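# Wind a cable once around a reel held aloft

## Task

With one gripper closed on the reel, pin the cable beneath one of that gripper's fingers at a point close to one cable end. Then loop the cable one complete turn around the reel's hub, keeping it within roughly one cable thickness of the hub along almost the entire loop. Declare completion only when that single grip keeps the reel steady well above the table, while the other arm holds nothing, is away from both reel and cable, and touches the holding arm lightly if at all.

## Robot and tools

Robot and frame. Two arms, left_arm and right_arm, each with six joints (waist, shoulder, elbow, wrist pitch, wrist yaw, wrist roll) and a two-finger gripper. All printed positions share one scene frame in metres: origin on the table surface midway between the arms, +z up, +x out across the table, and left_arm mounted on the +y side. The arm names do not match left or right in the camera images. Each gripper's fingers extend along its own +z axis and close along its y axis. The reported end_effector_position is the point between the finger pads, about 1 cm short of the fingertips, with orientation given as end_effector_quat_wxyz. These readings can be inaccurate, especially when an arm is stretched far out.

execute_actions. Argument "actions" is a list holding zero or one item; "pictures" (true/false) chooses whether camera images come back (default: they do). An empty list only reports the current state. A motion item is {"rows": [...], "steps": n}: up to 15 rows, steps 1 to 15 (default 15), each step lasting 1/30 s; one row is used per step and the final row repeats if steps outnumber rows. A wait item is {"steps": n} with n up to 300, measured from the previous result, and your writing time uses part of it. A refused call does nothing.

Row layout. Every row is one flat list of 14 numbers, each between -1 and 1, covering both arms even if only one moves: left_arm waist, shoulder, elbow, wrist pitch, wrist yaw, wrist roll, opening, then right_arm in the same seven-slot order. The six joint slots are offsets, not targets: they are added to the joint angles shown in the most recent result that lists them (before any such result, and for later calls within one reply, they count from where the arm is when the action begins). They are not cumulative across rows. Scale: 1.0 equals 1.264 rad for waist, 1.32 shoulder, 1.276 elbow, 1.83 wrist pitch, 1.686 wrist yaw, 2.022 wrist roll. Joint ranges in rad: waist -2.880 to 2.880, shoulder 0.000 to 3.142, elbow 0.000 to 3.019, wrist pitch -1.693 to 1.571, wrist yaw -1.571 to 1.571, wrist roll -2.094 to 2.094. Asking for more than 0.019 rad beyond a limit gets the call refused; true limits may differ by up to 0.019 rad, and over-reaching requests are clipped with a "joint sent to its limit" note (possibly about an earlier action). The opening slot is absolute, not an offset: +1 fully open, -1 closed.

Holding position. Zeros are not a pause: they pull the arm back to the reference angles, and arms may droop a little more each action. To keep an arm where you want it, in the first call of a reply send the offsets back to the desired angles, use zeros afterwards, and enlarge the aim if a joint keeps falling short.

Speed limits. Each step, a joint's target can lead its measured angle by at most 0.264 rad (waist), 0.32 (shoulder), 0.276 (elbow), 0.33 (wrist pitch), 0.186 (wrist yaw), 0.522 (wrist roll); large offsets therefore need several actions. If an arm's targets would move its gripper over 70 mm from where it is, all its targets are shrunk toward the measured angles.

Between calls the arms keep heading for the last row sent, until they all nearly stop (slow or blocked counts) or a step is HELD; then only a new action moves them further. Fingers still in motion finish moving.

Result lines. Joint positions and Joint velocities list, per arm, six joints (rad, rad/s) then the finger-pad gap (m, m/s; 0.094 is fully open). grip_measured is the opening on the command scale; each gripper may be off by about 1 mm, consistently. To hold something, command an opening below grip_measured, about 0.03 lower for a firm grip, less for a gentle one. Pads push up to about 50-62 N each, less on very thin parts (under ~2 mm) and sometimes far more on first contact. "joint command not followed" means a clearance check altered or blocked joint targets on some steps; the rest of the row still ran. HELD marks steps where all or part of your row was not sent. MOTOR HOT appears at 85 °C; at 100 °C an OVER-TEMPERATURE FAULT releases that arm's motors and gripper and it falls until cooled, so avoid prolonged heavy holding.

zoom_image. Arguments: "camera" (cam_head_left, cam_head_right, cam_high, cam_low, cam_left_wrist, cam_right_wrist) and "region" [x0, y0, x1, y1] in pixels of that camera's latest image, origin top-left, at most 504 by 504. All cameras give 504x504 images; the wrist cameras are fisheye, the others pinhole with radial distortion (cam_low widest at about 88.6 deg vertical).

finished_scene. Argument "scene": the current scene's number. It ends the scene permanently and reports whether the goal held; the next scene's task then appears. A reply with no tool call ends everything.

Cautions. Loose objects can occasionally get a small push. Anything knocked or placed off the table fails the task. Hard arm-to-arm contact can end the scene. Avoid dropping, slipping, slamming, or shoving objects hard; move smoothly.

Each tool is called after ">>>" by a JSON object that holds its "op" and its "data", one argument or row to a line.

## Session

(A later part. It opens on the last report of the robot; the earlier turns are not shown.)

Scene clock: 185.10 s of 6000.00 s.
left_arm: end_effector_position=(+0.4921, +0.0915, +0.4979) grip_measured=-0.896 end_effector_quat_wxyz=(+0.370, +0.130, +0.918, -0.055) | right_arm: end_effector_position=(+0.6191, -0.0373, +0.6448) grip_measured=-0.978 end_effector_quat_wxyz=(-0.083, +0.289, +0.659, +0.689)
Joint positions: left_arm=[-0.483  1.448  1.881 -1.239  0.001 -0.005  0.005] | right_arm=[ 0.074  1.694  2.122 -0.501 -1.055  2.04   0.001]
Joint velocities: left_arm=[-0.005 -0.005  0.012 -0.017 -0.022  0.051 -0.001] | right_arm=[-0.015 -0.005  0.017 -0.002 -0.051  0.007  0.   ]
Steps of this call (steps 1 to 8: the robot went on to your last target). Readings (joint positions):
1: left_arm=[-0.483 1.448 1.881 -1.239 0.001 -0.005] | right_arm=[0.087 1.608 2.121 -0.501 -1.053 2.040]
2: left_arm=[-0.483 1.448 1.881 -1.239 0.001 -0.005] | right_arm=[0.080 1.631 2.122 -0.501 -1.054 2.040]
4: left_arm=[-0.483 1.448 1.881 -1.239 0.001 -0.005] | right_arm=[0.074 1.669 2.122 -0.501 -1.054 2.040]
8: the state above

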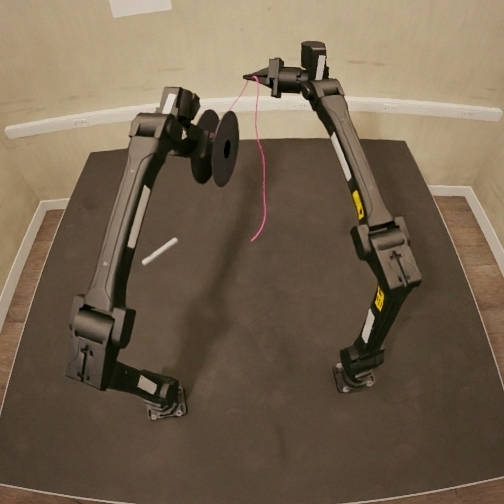

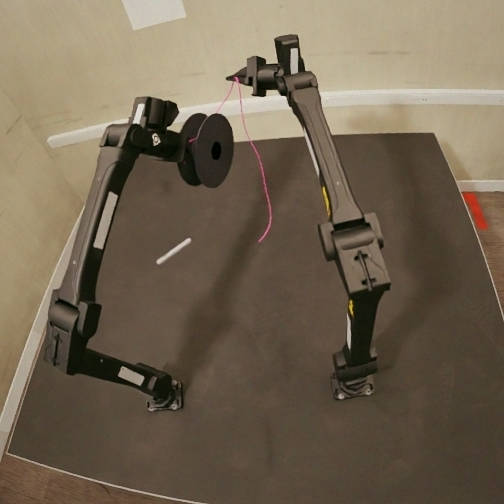

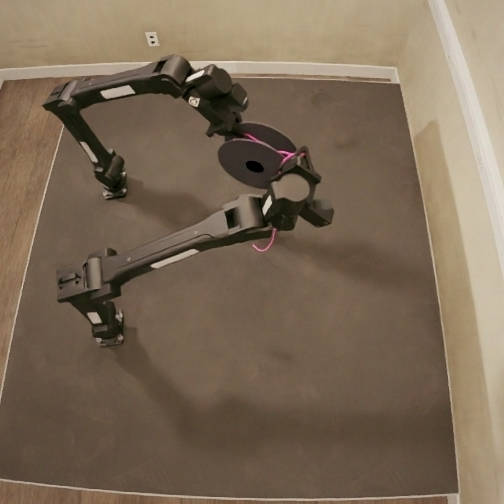

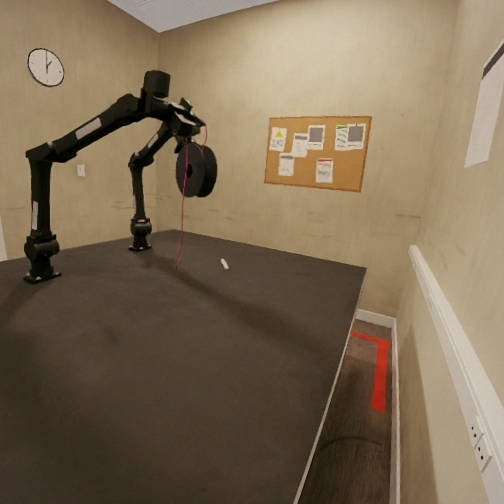

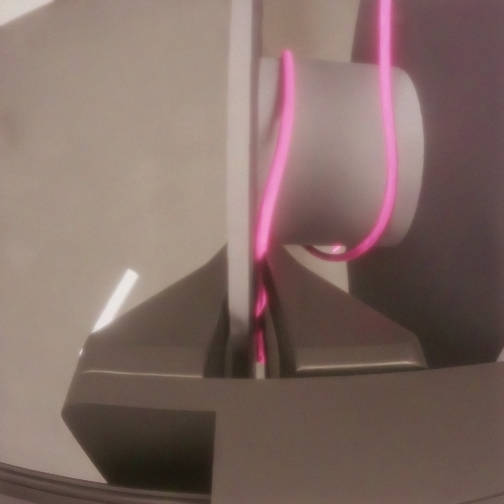

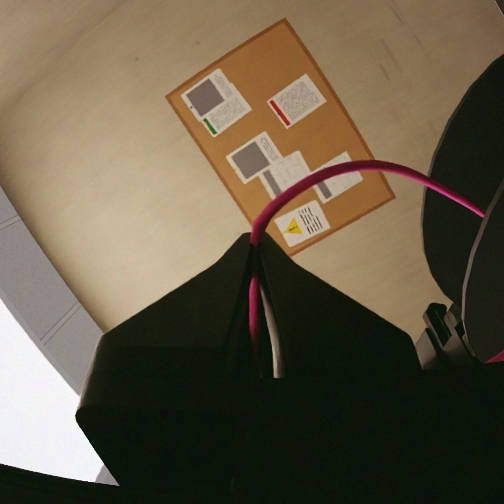

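>>> {"op": "execute_actions", "data": {
  "actions": [
    {"rows":[[0.005,-0.007,0.045,0.004,0,0,-0.93,0,-0.026,0.039,0.004,0,0.003,-0.995],[0.005,-0.007,0.045,0.004,0,0,-0.93,0,-0.017,0.039,0.014,0,0.003,-0.995],[0.005,-0.007,0.045,0.004,0,0,-0.93,0,-0.002,0.039,0.030,0,0.003,-0.995],[0.005,-0.007,0.045,0.004,0,0,-0.93,0,0.017,0.039,0.053,0,0.003,-0.995],[0.005,-0.007,0.045,0.004,0,0,-0.93,0.002,0.038,0.034,0.080,0,0.003,-0.995],[0.005,-0.007,0.045,0.004,0,0,-0.93,0.005,0.059,0.016,0.111,0.002,0.003,-0.995],[0.005,-0.007,0.045,0.004,0,0,-0.93,0.009,0.078,-0.011,0.144,0.004,0.003,-0.995],[0.005,-0.007,0.045,0.004,0,0,-0.93,0.014,0.093,-0.045,0.177,0.006,0.003,-0.995],[0.005,-0.007,0.045,0.004,0,0,-0.93,0.019,0.103,-0.085,0.210,0.008,0.003,-0.995],[0.005,-0.007,0.045,0.004,0,0,-0.93,0.023,0.106,-0.126,0.241,0.010,0.003,-0.995],[0.005,-0.007,0.045,0.004,0,0,-0.93,0.026,0.106,-0.166,0.268,0.012,0.003,-0.995],[0.005,-0.007,0.045,0.004,0,0,-0.93,0.028,0.106,-0.201,0.291,0.012,0.003,-0.995],[0.005,-0.007,0.045,0.004,0,0,-0.93,0.030,0.106,-0.228,0.307,0.012,0.003,-0.995],[0.005,-0.007,0.045,0.004,0,0,-0.93,0.030,0.106,-0.245,0.317,0.012,0.003,-0.995],[0.005,-0.007,0.045,0.004,0,0,-0.93,0.030,0.106,-0.251,0.321,0.012,0.003,-0.995]],"steps":15}
  ],
  "pictures": false
}}

>>> {"op": "execute_actions", "data": {
  "actions": [
    {"steps":10}
  ]
}}

Scene clock: 190.80 s of 6000.00 s.
left_arm: end_effector_position=(+0.4921, +0.0915, +0.4979) grip_measured=-0.896 end_effector_quat_wxyz=(+0.370, +0.130, +0.918, -0.055) | right_arm: end_effector_position=(+0.6604, -0.0251, +0.5952) grip_measured=-0.978 end_effector_quat_wxyz=(-0.022, +0.220, +0.648, +0.729)
Joint positions: left_arm=[-0.483  1.448  1.881 -1.239  0.001 -0.005  0.005] | right_arm=[ 0.08   1.742  1.96  -0.09  -1.043  2.04   0.001]
Joint velocities: left_arm=[-0.005  0.005  0.002  0.012  0.095 -0.007 -0.   ] | right_arm=[ 0.044  0.151 -0.857  0.862 -0.022 -0.11  -0.001]
Steps of this call (steps 1 to 30: the robot went on to your last target; steps 31 to 156: nothing new was sent; steps 157 to 171: all 15 steps of this action). Readings (joint positions):
157: left_arm=[-0.483 1.448 1.881 -1.239 0.001 -0.005] | right_arm=[0.074 1.648 2.122 -0.501 -1.058 2.040]
158: left_arm=[-0.483 1.448 1.881 -1.239 0.001 -0.005] | right_arm=[0.074 1.648 2.122 -0.499 -1.058 2.040]
160: left_arm=[-0.483 1.448 1.881 -1.239 0.001 -0.005] | right_arm=[0.074 1.654 2.122 -0.469 -1.058 2.040]
164: left_arm=[-0.483 1.448 1.881 -1.239 0.001 -0.005] | right_arm=[0.075 1.695 2.123 -0.319 -1.056 2.040]
171: the state above

Scene clock: 191.13 s of 6000.00 s.
left_arm: end_effector_position=(+0.4921, +0.0915, +0.4979) grip_measured=-0.896 end_effector_quat_wxyz=(+0.370, +0.130, +0.918, -0.055) | right_arm: end_effector_position=(+0.6952, +0.0028, +0.4681) grip_measured=-0.978 end_effector_quat_wxyz=(-0.060, +0.250, +0.657, +0.709)
Joint positions: left_arm=[-0.483  1.448  1.881 -1.239  0.001 -0.005  0.005] | right_arm=[ 0.107  1.837  1.801  0.061 -1.039  2.04   0.001]
Joint velocities: left_arm=[ 0.005  0.005 -0.007 -0.002 -0.007  0.022 -0.001] | right_arm=[ 0.083  0.132 -0.071  0.012 -0.081 -0.007  0.   ]
Steps of this call (steps 1 to 10: the robot went on to your last target). Readings (joint positions):
1: left_arm=[-0.483 1.448 1.881 -1.239 0.001 -0.005] | right_arm=[0.082 1.748 1.931 -0.061 -1.042 2.040]
2: left_arm=[-0.483 1.448 1.881 -1.239 0.001 -0.005] | right_arm=[0.084 1.756 1.904 -0.034 -1.041 2.040]
4: left_arm=[-0.483 1.448 1.881 -1.239 0.001 -0.005] | right_arm=[0.088 1.775 1.858 0.016 -1.039 2.040]
8: left_arm=[-0.483 1.448 1.881 -1.239 0.001 -0.005] | right_arm=[0.101 1.822 1.808 0.059 -1.039 2.040]
10: the state above

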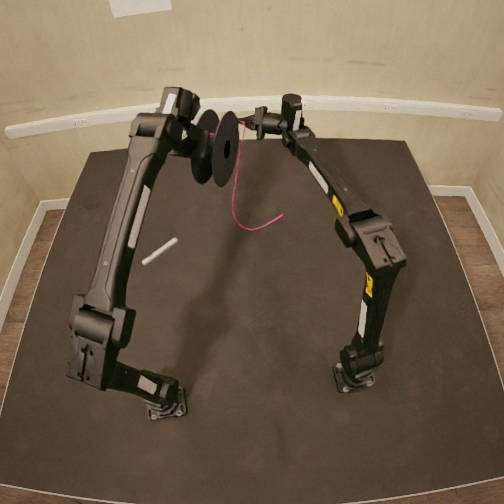

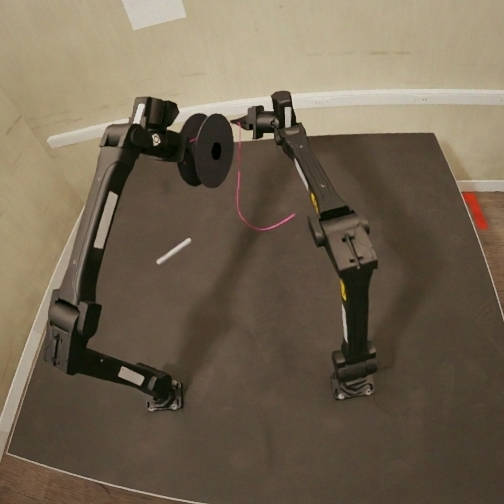

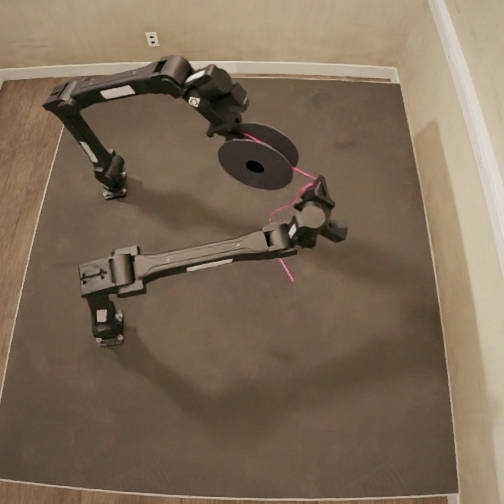

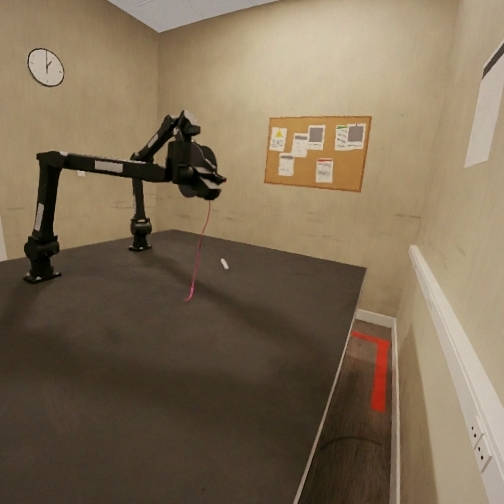

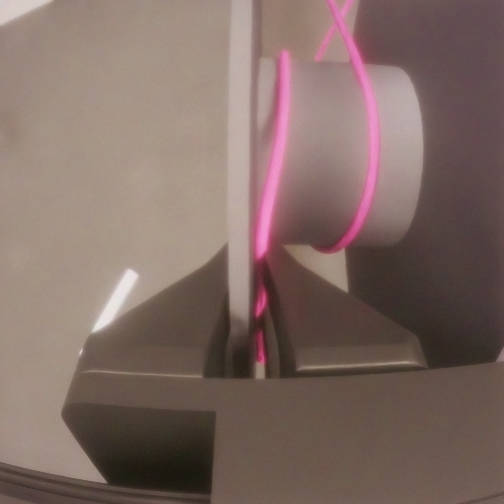

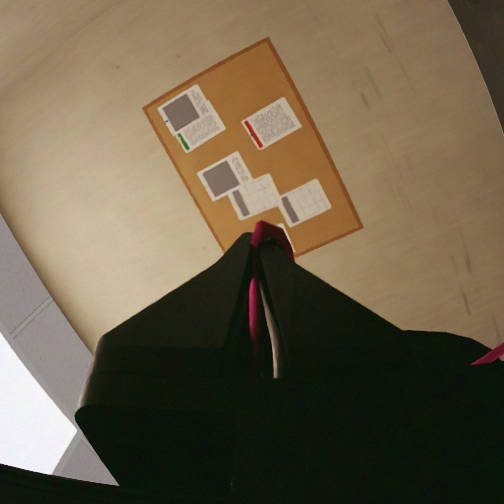

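>>> {"op": "execute_actions", "data": {
  "actions": [
    {"rows":[[0.005,-0.007,0.045,0.004,0,0,-0.93,0.004,-0.003,-0.004,0.008,0,0.003,-0.995],[0.005,-0.007,0.045,0.004,0,0,-0.93,0.004,-0.006,-0.015,0.015,0,0.003,-0.995],[0.005,-0.007,0.045,0.004,0,0,-0.93,0.004,-0.010,-0.032,0.025,0,0.003,-0.995],[0.005,-0.007,0.045,0.004,0,0,-0.93,0.004,-0.014,-0.051,0.036,0,0.003,-0.995],[0.005,-0.007,0.045,0.004,0,0,-0.93,0.004,-0.018,-0.070,0.047,0,0.003,-0.995],[0.005,-0.007,0.045,0.004,0,0,-0.93,0.004,-0.021,-0.087,0.057,0,0.003,-0.995],[0.005,-0.007,0.045,0.004,0,0,-0.93,0.004,-0.023,-0.098,0.064,0,0.003,-0.995],[0.005,-0.007,0.045,0.004,0,0,-0.93,0.004,-0.023,-0.102,0.066,0,0.003,-0.995]],"steps":13}
  ]
}}

Scene clock: 193.67 s of 6000.00 s.
left_arm: end_effector_position=(+0.4926, +0.0913, +0.4971) grip_measured=-0.896 end_effector_quat_wxyz=(+0.369, +0.130, +0.919, -0.055) | right_arm: end_effector_position=(+0.6800, +0.0039, +0.4395) grip_measured=-0.978 end_effector_quat_wxyz=(-0.060, +0.244, +0.657, +0.711)
Joint positions: left_arm=[-0.483  1.449  1.881 -1.239  0.001 -0.005  0.005] | right_arm=[ 0.114  1.807  1.679  0.162 -1.039  2.04   0.001]
Joint velocities: left_arm=[-0.015  0.015 -0.017 -0.012 -0.007 -0.037 -0.001] | right_arm=[-0.005 -0.015  0.017  0.037  0.007 -0.022  0.001]
Steps of this call (steps 1 to 30: the robot went on to your last target; steps 31 to 63: nothing new was sent; steps 64 to 76: all 13 steps of this action). Readings (joint positions):
64: left_arm=[-0.483 1.449 1.881 -1.239 0.001 -0.005] | right_arm=[0.114 1.835 1.798 0.072 -1.039 2.040]
65: left_arm=[-0.483 1.449 1.881 -1.239 0.001 -0.005] | right_arm=[0.114 1.835 1.798 0.072 -1.039 2.040]
67: left_arm=[-0.483 1.449 1.881 -1.239 0.001 -0.005] | right_arm=[0.114 1.831 1.784 0.089 -1.039 2.040]
71: left_arm=[-0.483 1.449 1.881 -1.239 0.001 -0.005] | right_arm=[0.114 1.808 1.707 0.148 -1.039 2.040]
76: the state above

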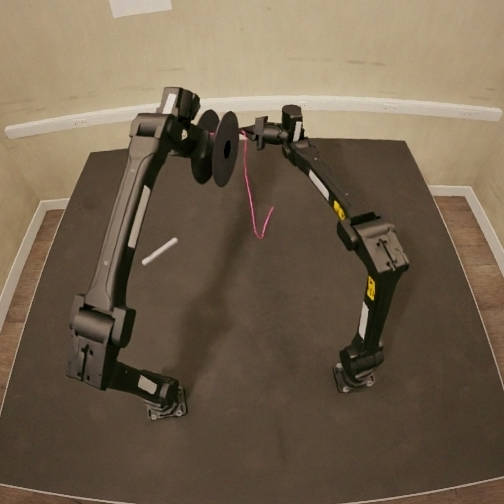

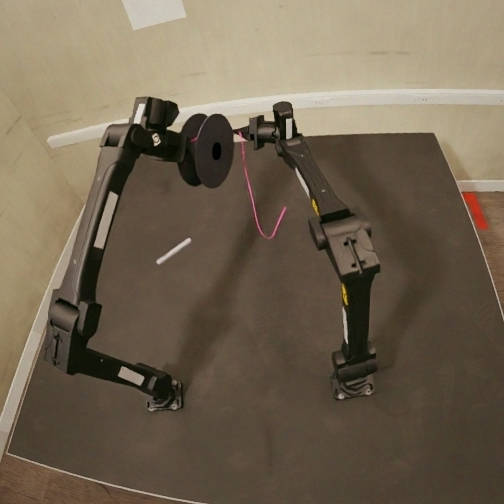

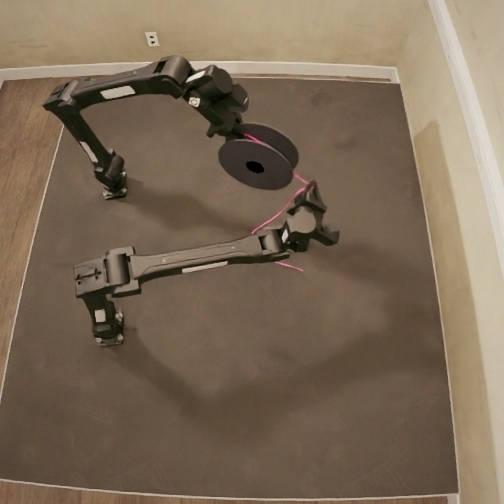

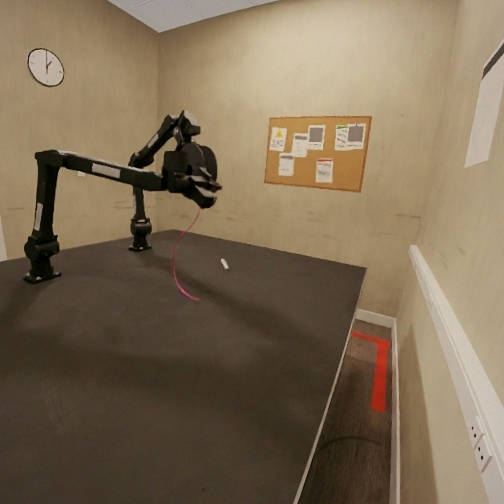

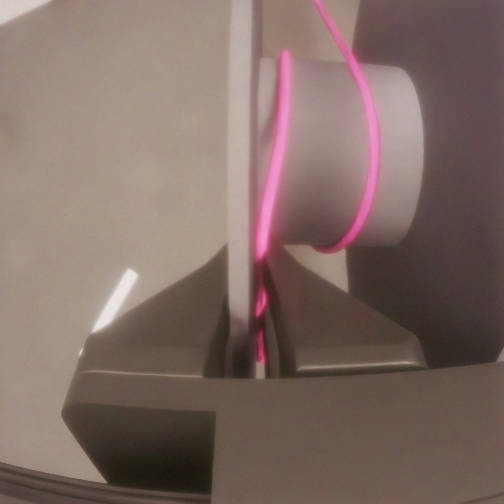

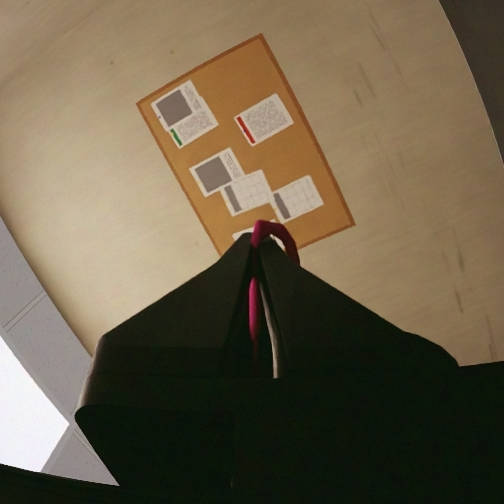

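>>> {"op": "execute_actions", "data": {
  "actions": [
    {"rows":[[0.005,-0.008,0.045,0.004,0,0,-0.93,-0.004,0,-0.006,0.008,0,0.003,-0.93],[0.005,-0.008,0.045,0.004,0,0,-0.93,-0.008,0,-0.006,0.008,0,0.003,-0.85],[0.005,-0.008,0.045,0.004,0,0,-0.93,-0.013,0,-0.006,0.008,0,0.003,-0.78],[0.005,-0.008,0.045,0.004,0,0,-0.93,-0.021,0,-0.006,0.008,0,0.003,-0.7],[0.005,-0.008,0.045,0.004,0,0,-0.93,-0.033,0,-0.006,0.008,0,0.003,-0.65],[0.005,-0.008,0.045,0.004,0,0,-0.93,-0.050,0,-0.006,0.008,0,0.003,-0.6],[0.005,-0.008,0.045,0.004,0,0,-0.93,-0.070,0,-0.006,0.008,0,0.003,-0.6],[0.005,-0.008,0.045,0.004,0,0,-0.93,-0.092,0,-0.006,0.008,0,0.003,-0.6],[0.005,-0.008,0.045,0.004,0,0,-0.93,-0.115,0,-0.006,0.008,0,0.003,-0.6],[0.005,-0.008,0.045,0.004,0,0,-0.93,-0.138,0,-0.006,0.008,0,0.003,-0.6],[0.005,-0.008,0.045,0.004,0,0,-0.93,-0.160,0,-0.006,0.008,0,0.003,-0.6],[0.005,-0.008,0.045,0.004,0,0,-0.93,-0.180,0,-0.006,0.008,0,0.003,-0.6],[0.005,-0.008,0.045,0.004,0,0,-0.93,-0.197,0,-0.006,0.008,0,0.003,-0.6],[0.005,-0.008,0.045,0.004,0,0,-0.93,-0.210,0,-0.006,0.008,0,0.003,-0.6],[0.005,-0.008,0.045,0.004,0,0,-0.93,-0.218,0,-0.006,0.008,0,0.003,-0.6]],"steps":15}
  ],
  "pictures": false
}}

>>> {"op": "execute_actions", "data": {
  "actions": [
    {"steps":30}
  ]
}}

Scene clock: 195.60 s of 6000.00 s.
left_arm: end_effector_position=(+0.4929, +0.0912, +0.4966) grip_measured=-0.896 end_effector_quat_wxyz=(+0.369, +0.130, +0.919, -0.055) | right_arm: end_effector_position=(+0.7295, -0.1266, +0.4406) grip_measured=-0.602 end_effector_quat_wxyz=(+0.008, +0.303, +0.631, +0.714)
Joint positions: left_arm=[-0.483  1.45   1.881 -1.239  0.001 -0.005  0.005] | right_arm=[-0.078  1.806  1.679  0.167 -1.043  2.04   0.019]
Joint velocities: left_arm=[-0.005 -0.005 -0.017 -0.007 -0.037  0.037  0.   ] | right_arm=[-0.913  0.005  0.002  0.007  0.051  0.081 -0.001]
Steps of this call (steps 1 to 15: the robot went on to your last target; steps 16 to 43: nothing new was sent; steps 44 to 58: all 15 steps of this action). Readings (joint positions):
44: left_arm=[-0.483 1.449 1.881 -1.239 0.001 -0.005] | right_arm=[0.114 1.806 1.679 0.167 -1.039 2.040]
45: left_arm=[-0.483 1.449 1.881 -1.239 0.001 -0.005] | right_arm=[0.114 1.806 1.679 0.167 -1.039 2.040]
47: left_arm=[-0.483 1.449 1.881 -1.239 0.001 -0.005] | right_arm=[0.113 1.806 1.679 0.167 -1.039 2.040]
51: left_arm=[-0.483 1.450 1.881 -1.239 0.001 -0.005] | right_arm=[0.087 1.806 1.679 0.167 -1.042 2.040]
58: the state above

Scene clock: 196.60 s of 6000.00 s.
left_arm: end_effector_position=(+0.4929, +0.0912, +0.4966) grip_measured=-0.896 end_effector_quat_wxyz=(+0.369, +0.130, +0.919, -0.055) | right_arm: end_effector_position=(+0.7437, -0.1835, +0.4406) grip_measured=-0.602 end_effector_quat_wxyz=(+0.039, +0.329, +0.618, +0.713)
Joint positions: left_arm=[-0.483  1.45   1.881 -1.239  0.001 -0.005  0.005] | right_arm=[-0.157  1.806  1.679  0.167 -1.038  2.04   0.019]
Joint velocities: left_arm=[-0.005 -0.015 -0.012 -0.012 -0.037  0.037  0.   ] | right_arm=[ 0.015  0.005 -0.007  0.002 -0.007 -0.007  0.001]
Steps of this call (steps 1 to 30: the robot went on to your last target). Readings (joint positions):
1: left_arm=[-0.483 1.450 1.881 -1.239 0.001 -0.005] | right_arm=[-0.108 1.806 1.679 0.167 -1.042 2.040]
2: left_arm=[-0.483 1.450 1.881 -1.239 0.001 -0.005] | right_arm=[-0.136 1.806 1.679 0.167 -1.041 2.040]
4: left_arm=[-0.483 1.450 1.881 -1.239 0.001 -0.005] | right_arm=[-0.183 1.806 1.679 0.167 -1.038 2.040]
8: left_arm=[-0.483 1.450 1.881 -1.239 0.001 -0.005] | right_arm=[-0.210 1.806 1.679 0.167 -1.038 2.040]
30: the state above
All arms were judged still, so your last target was given up. Only a new action makes them travel on or press farther. Fingers that are still opening or closing keep moving.

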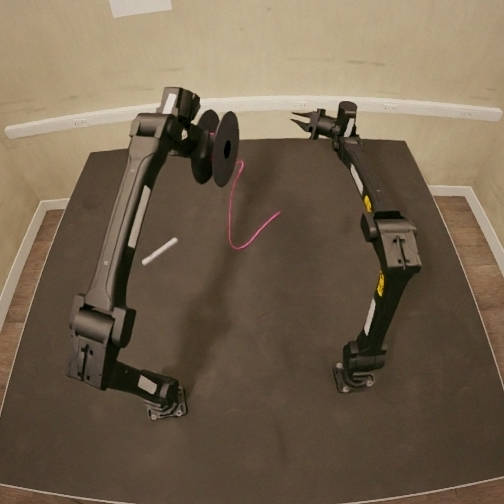

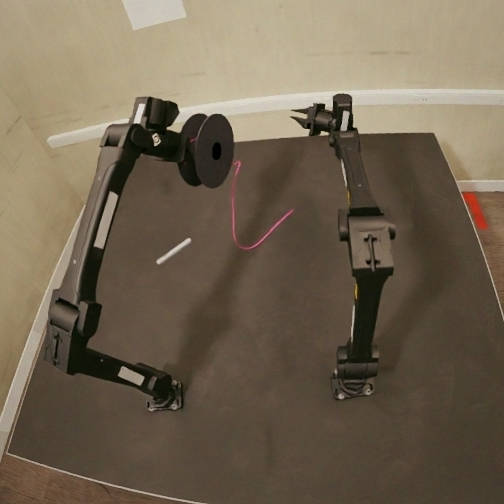

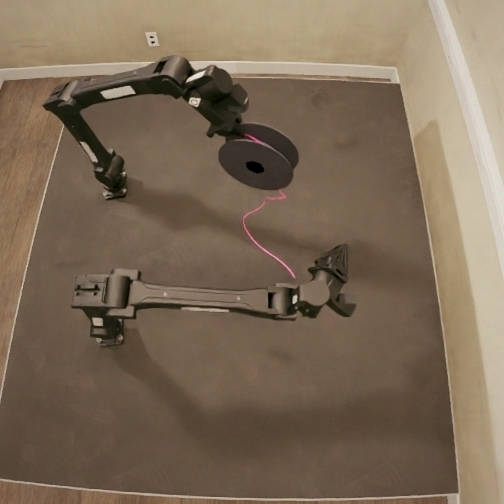

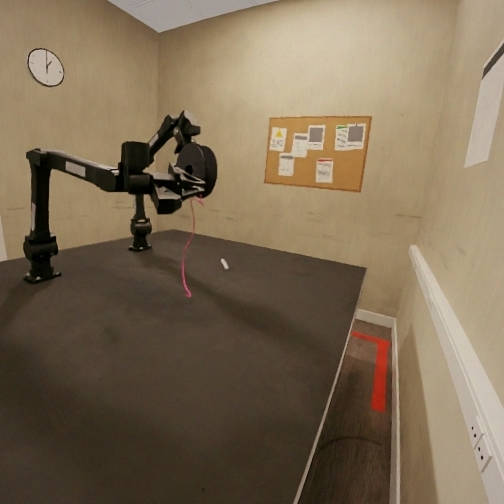

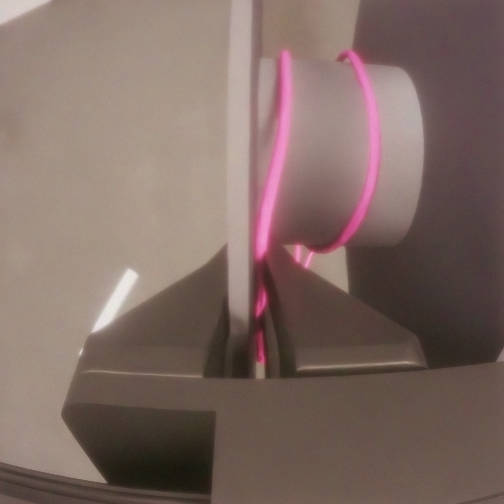

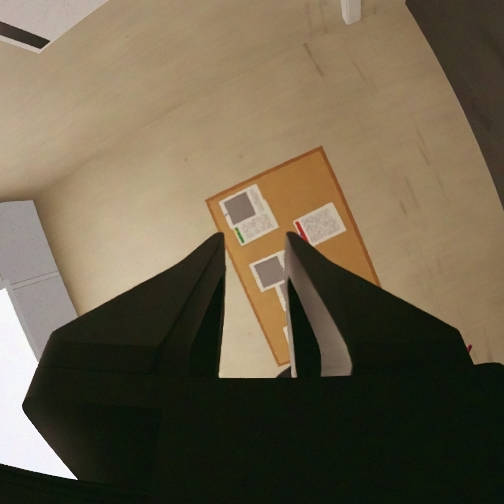

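>>> {"op": "zoom_image", "data": {
  "camera": "cam_left_wrist",
  "region": [230, 20, 450, 290]
}}

Region (230, 20, 450, 290) of cam_left_wrist's 504x504 image, scaled by 1.867, with more detail than that image has; it fills the left 411 columns of this view, and the rest is white.

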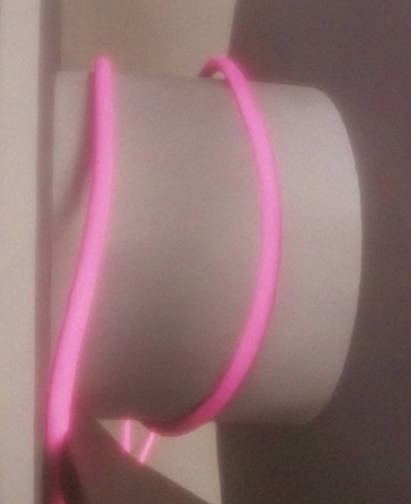

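The wrap is snug, the right arm is clear and its gripper is empty.

>>> {"op": "finished_scene", "data": {
  "scene": 2
}}

The scene is finished: the task was done.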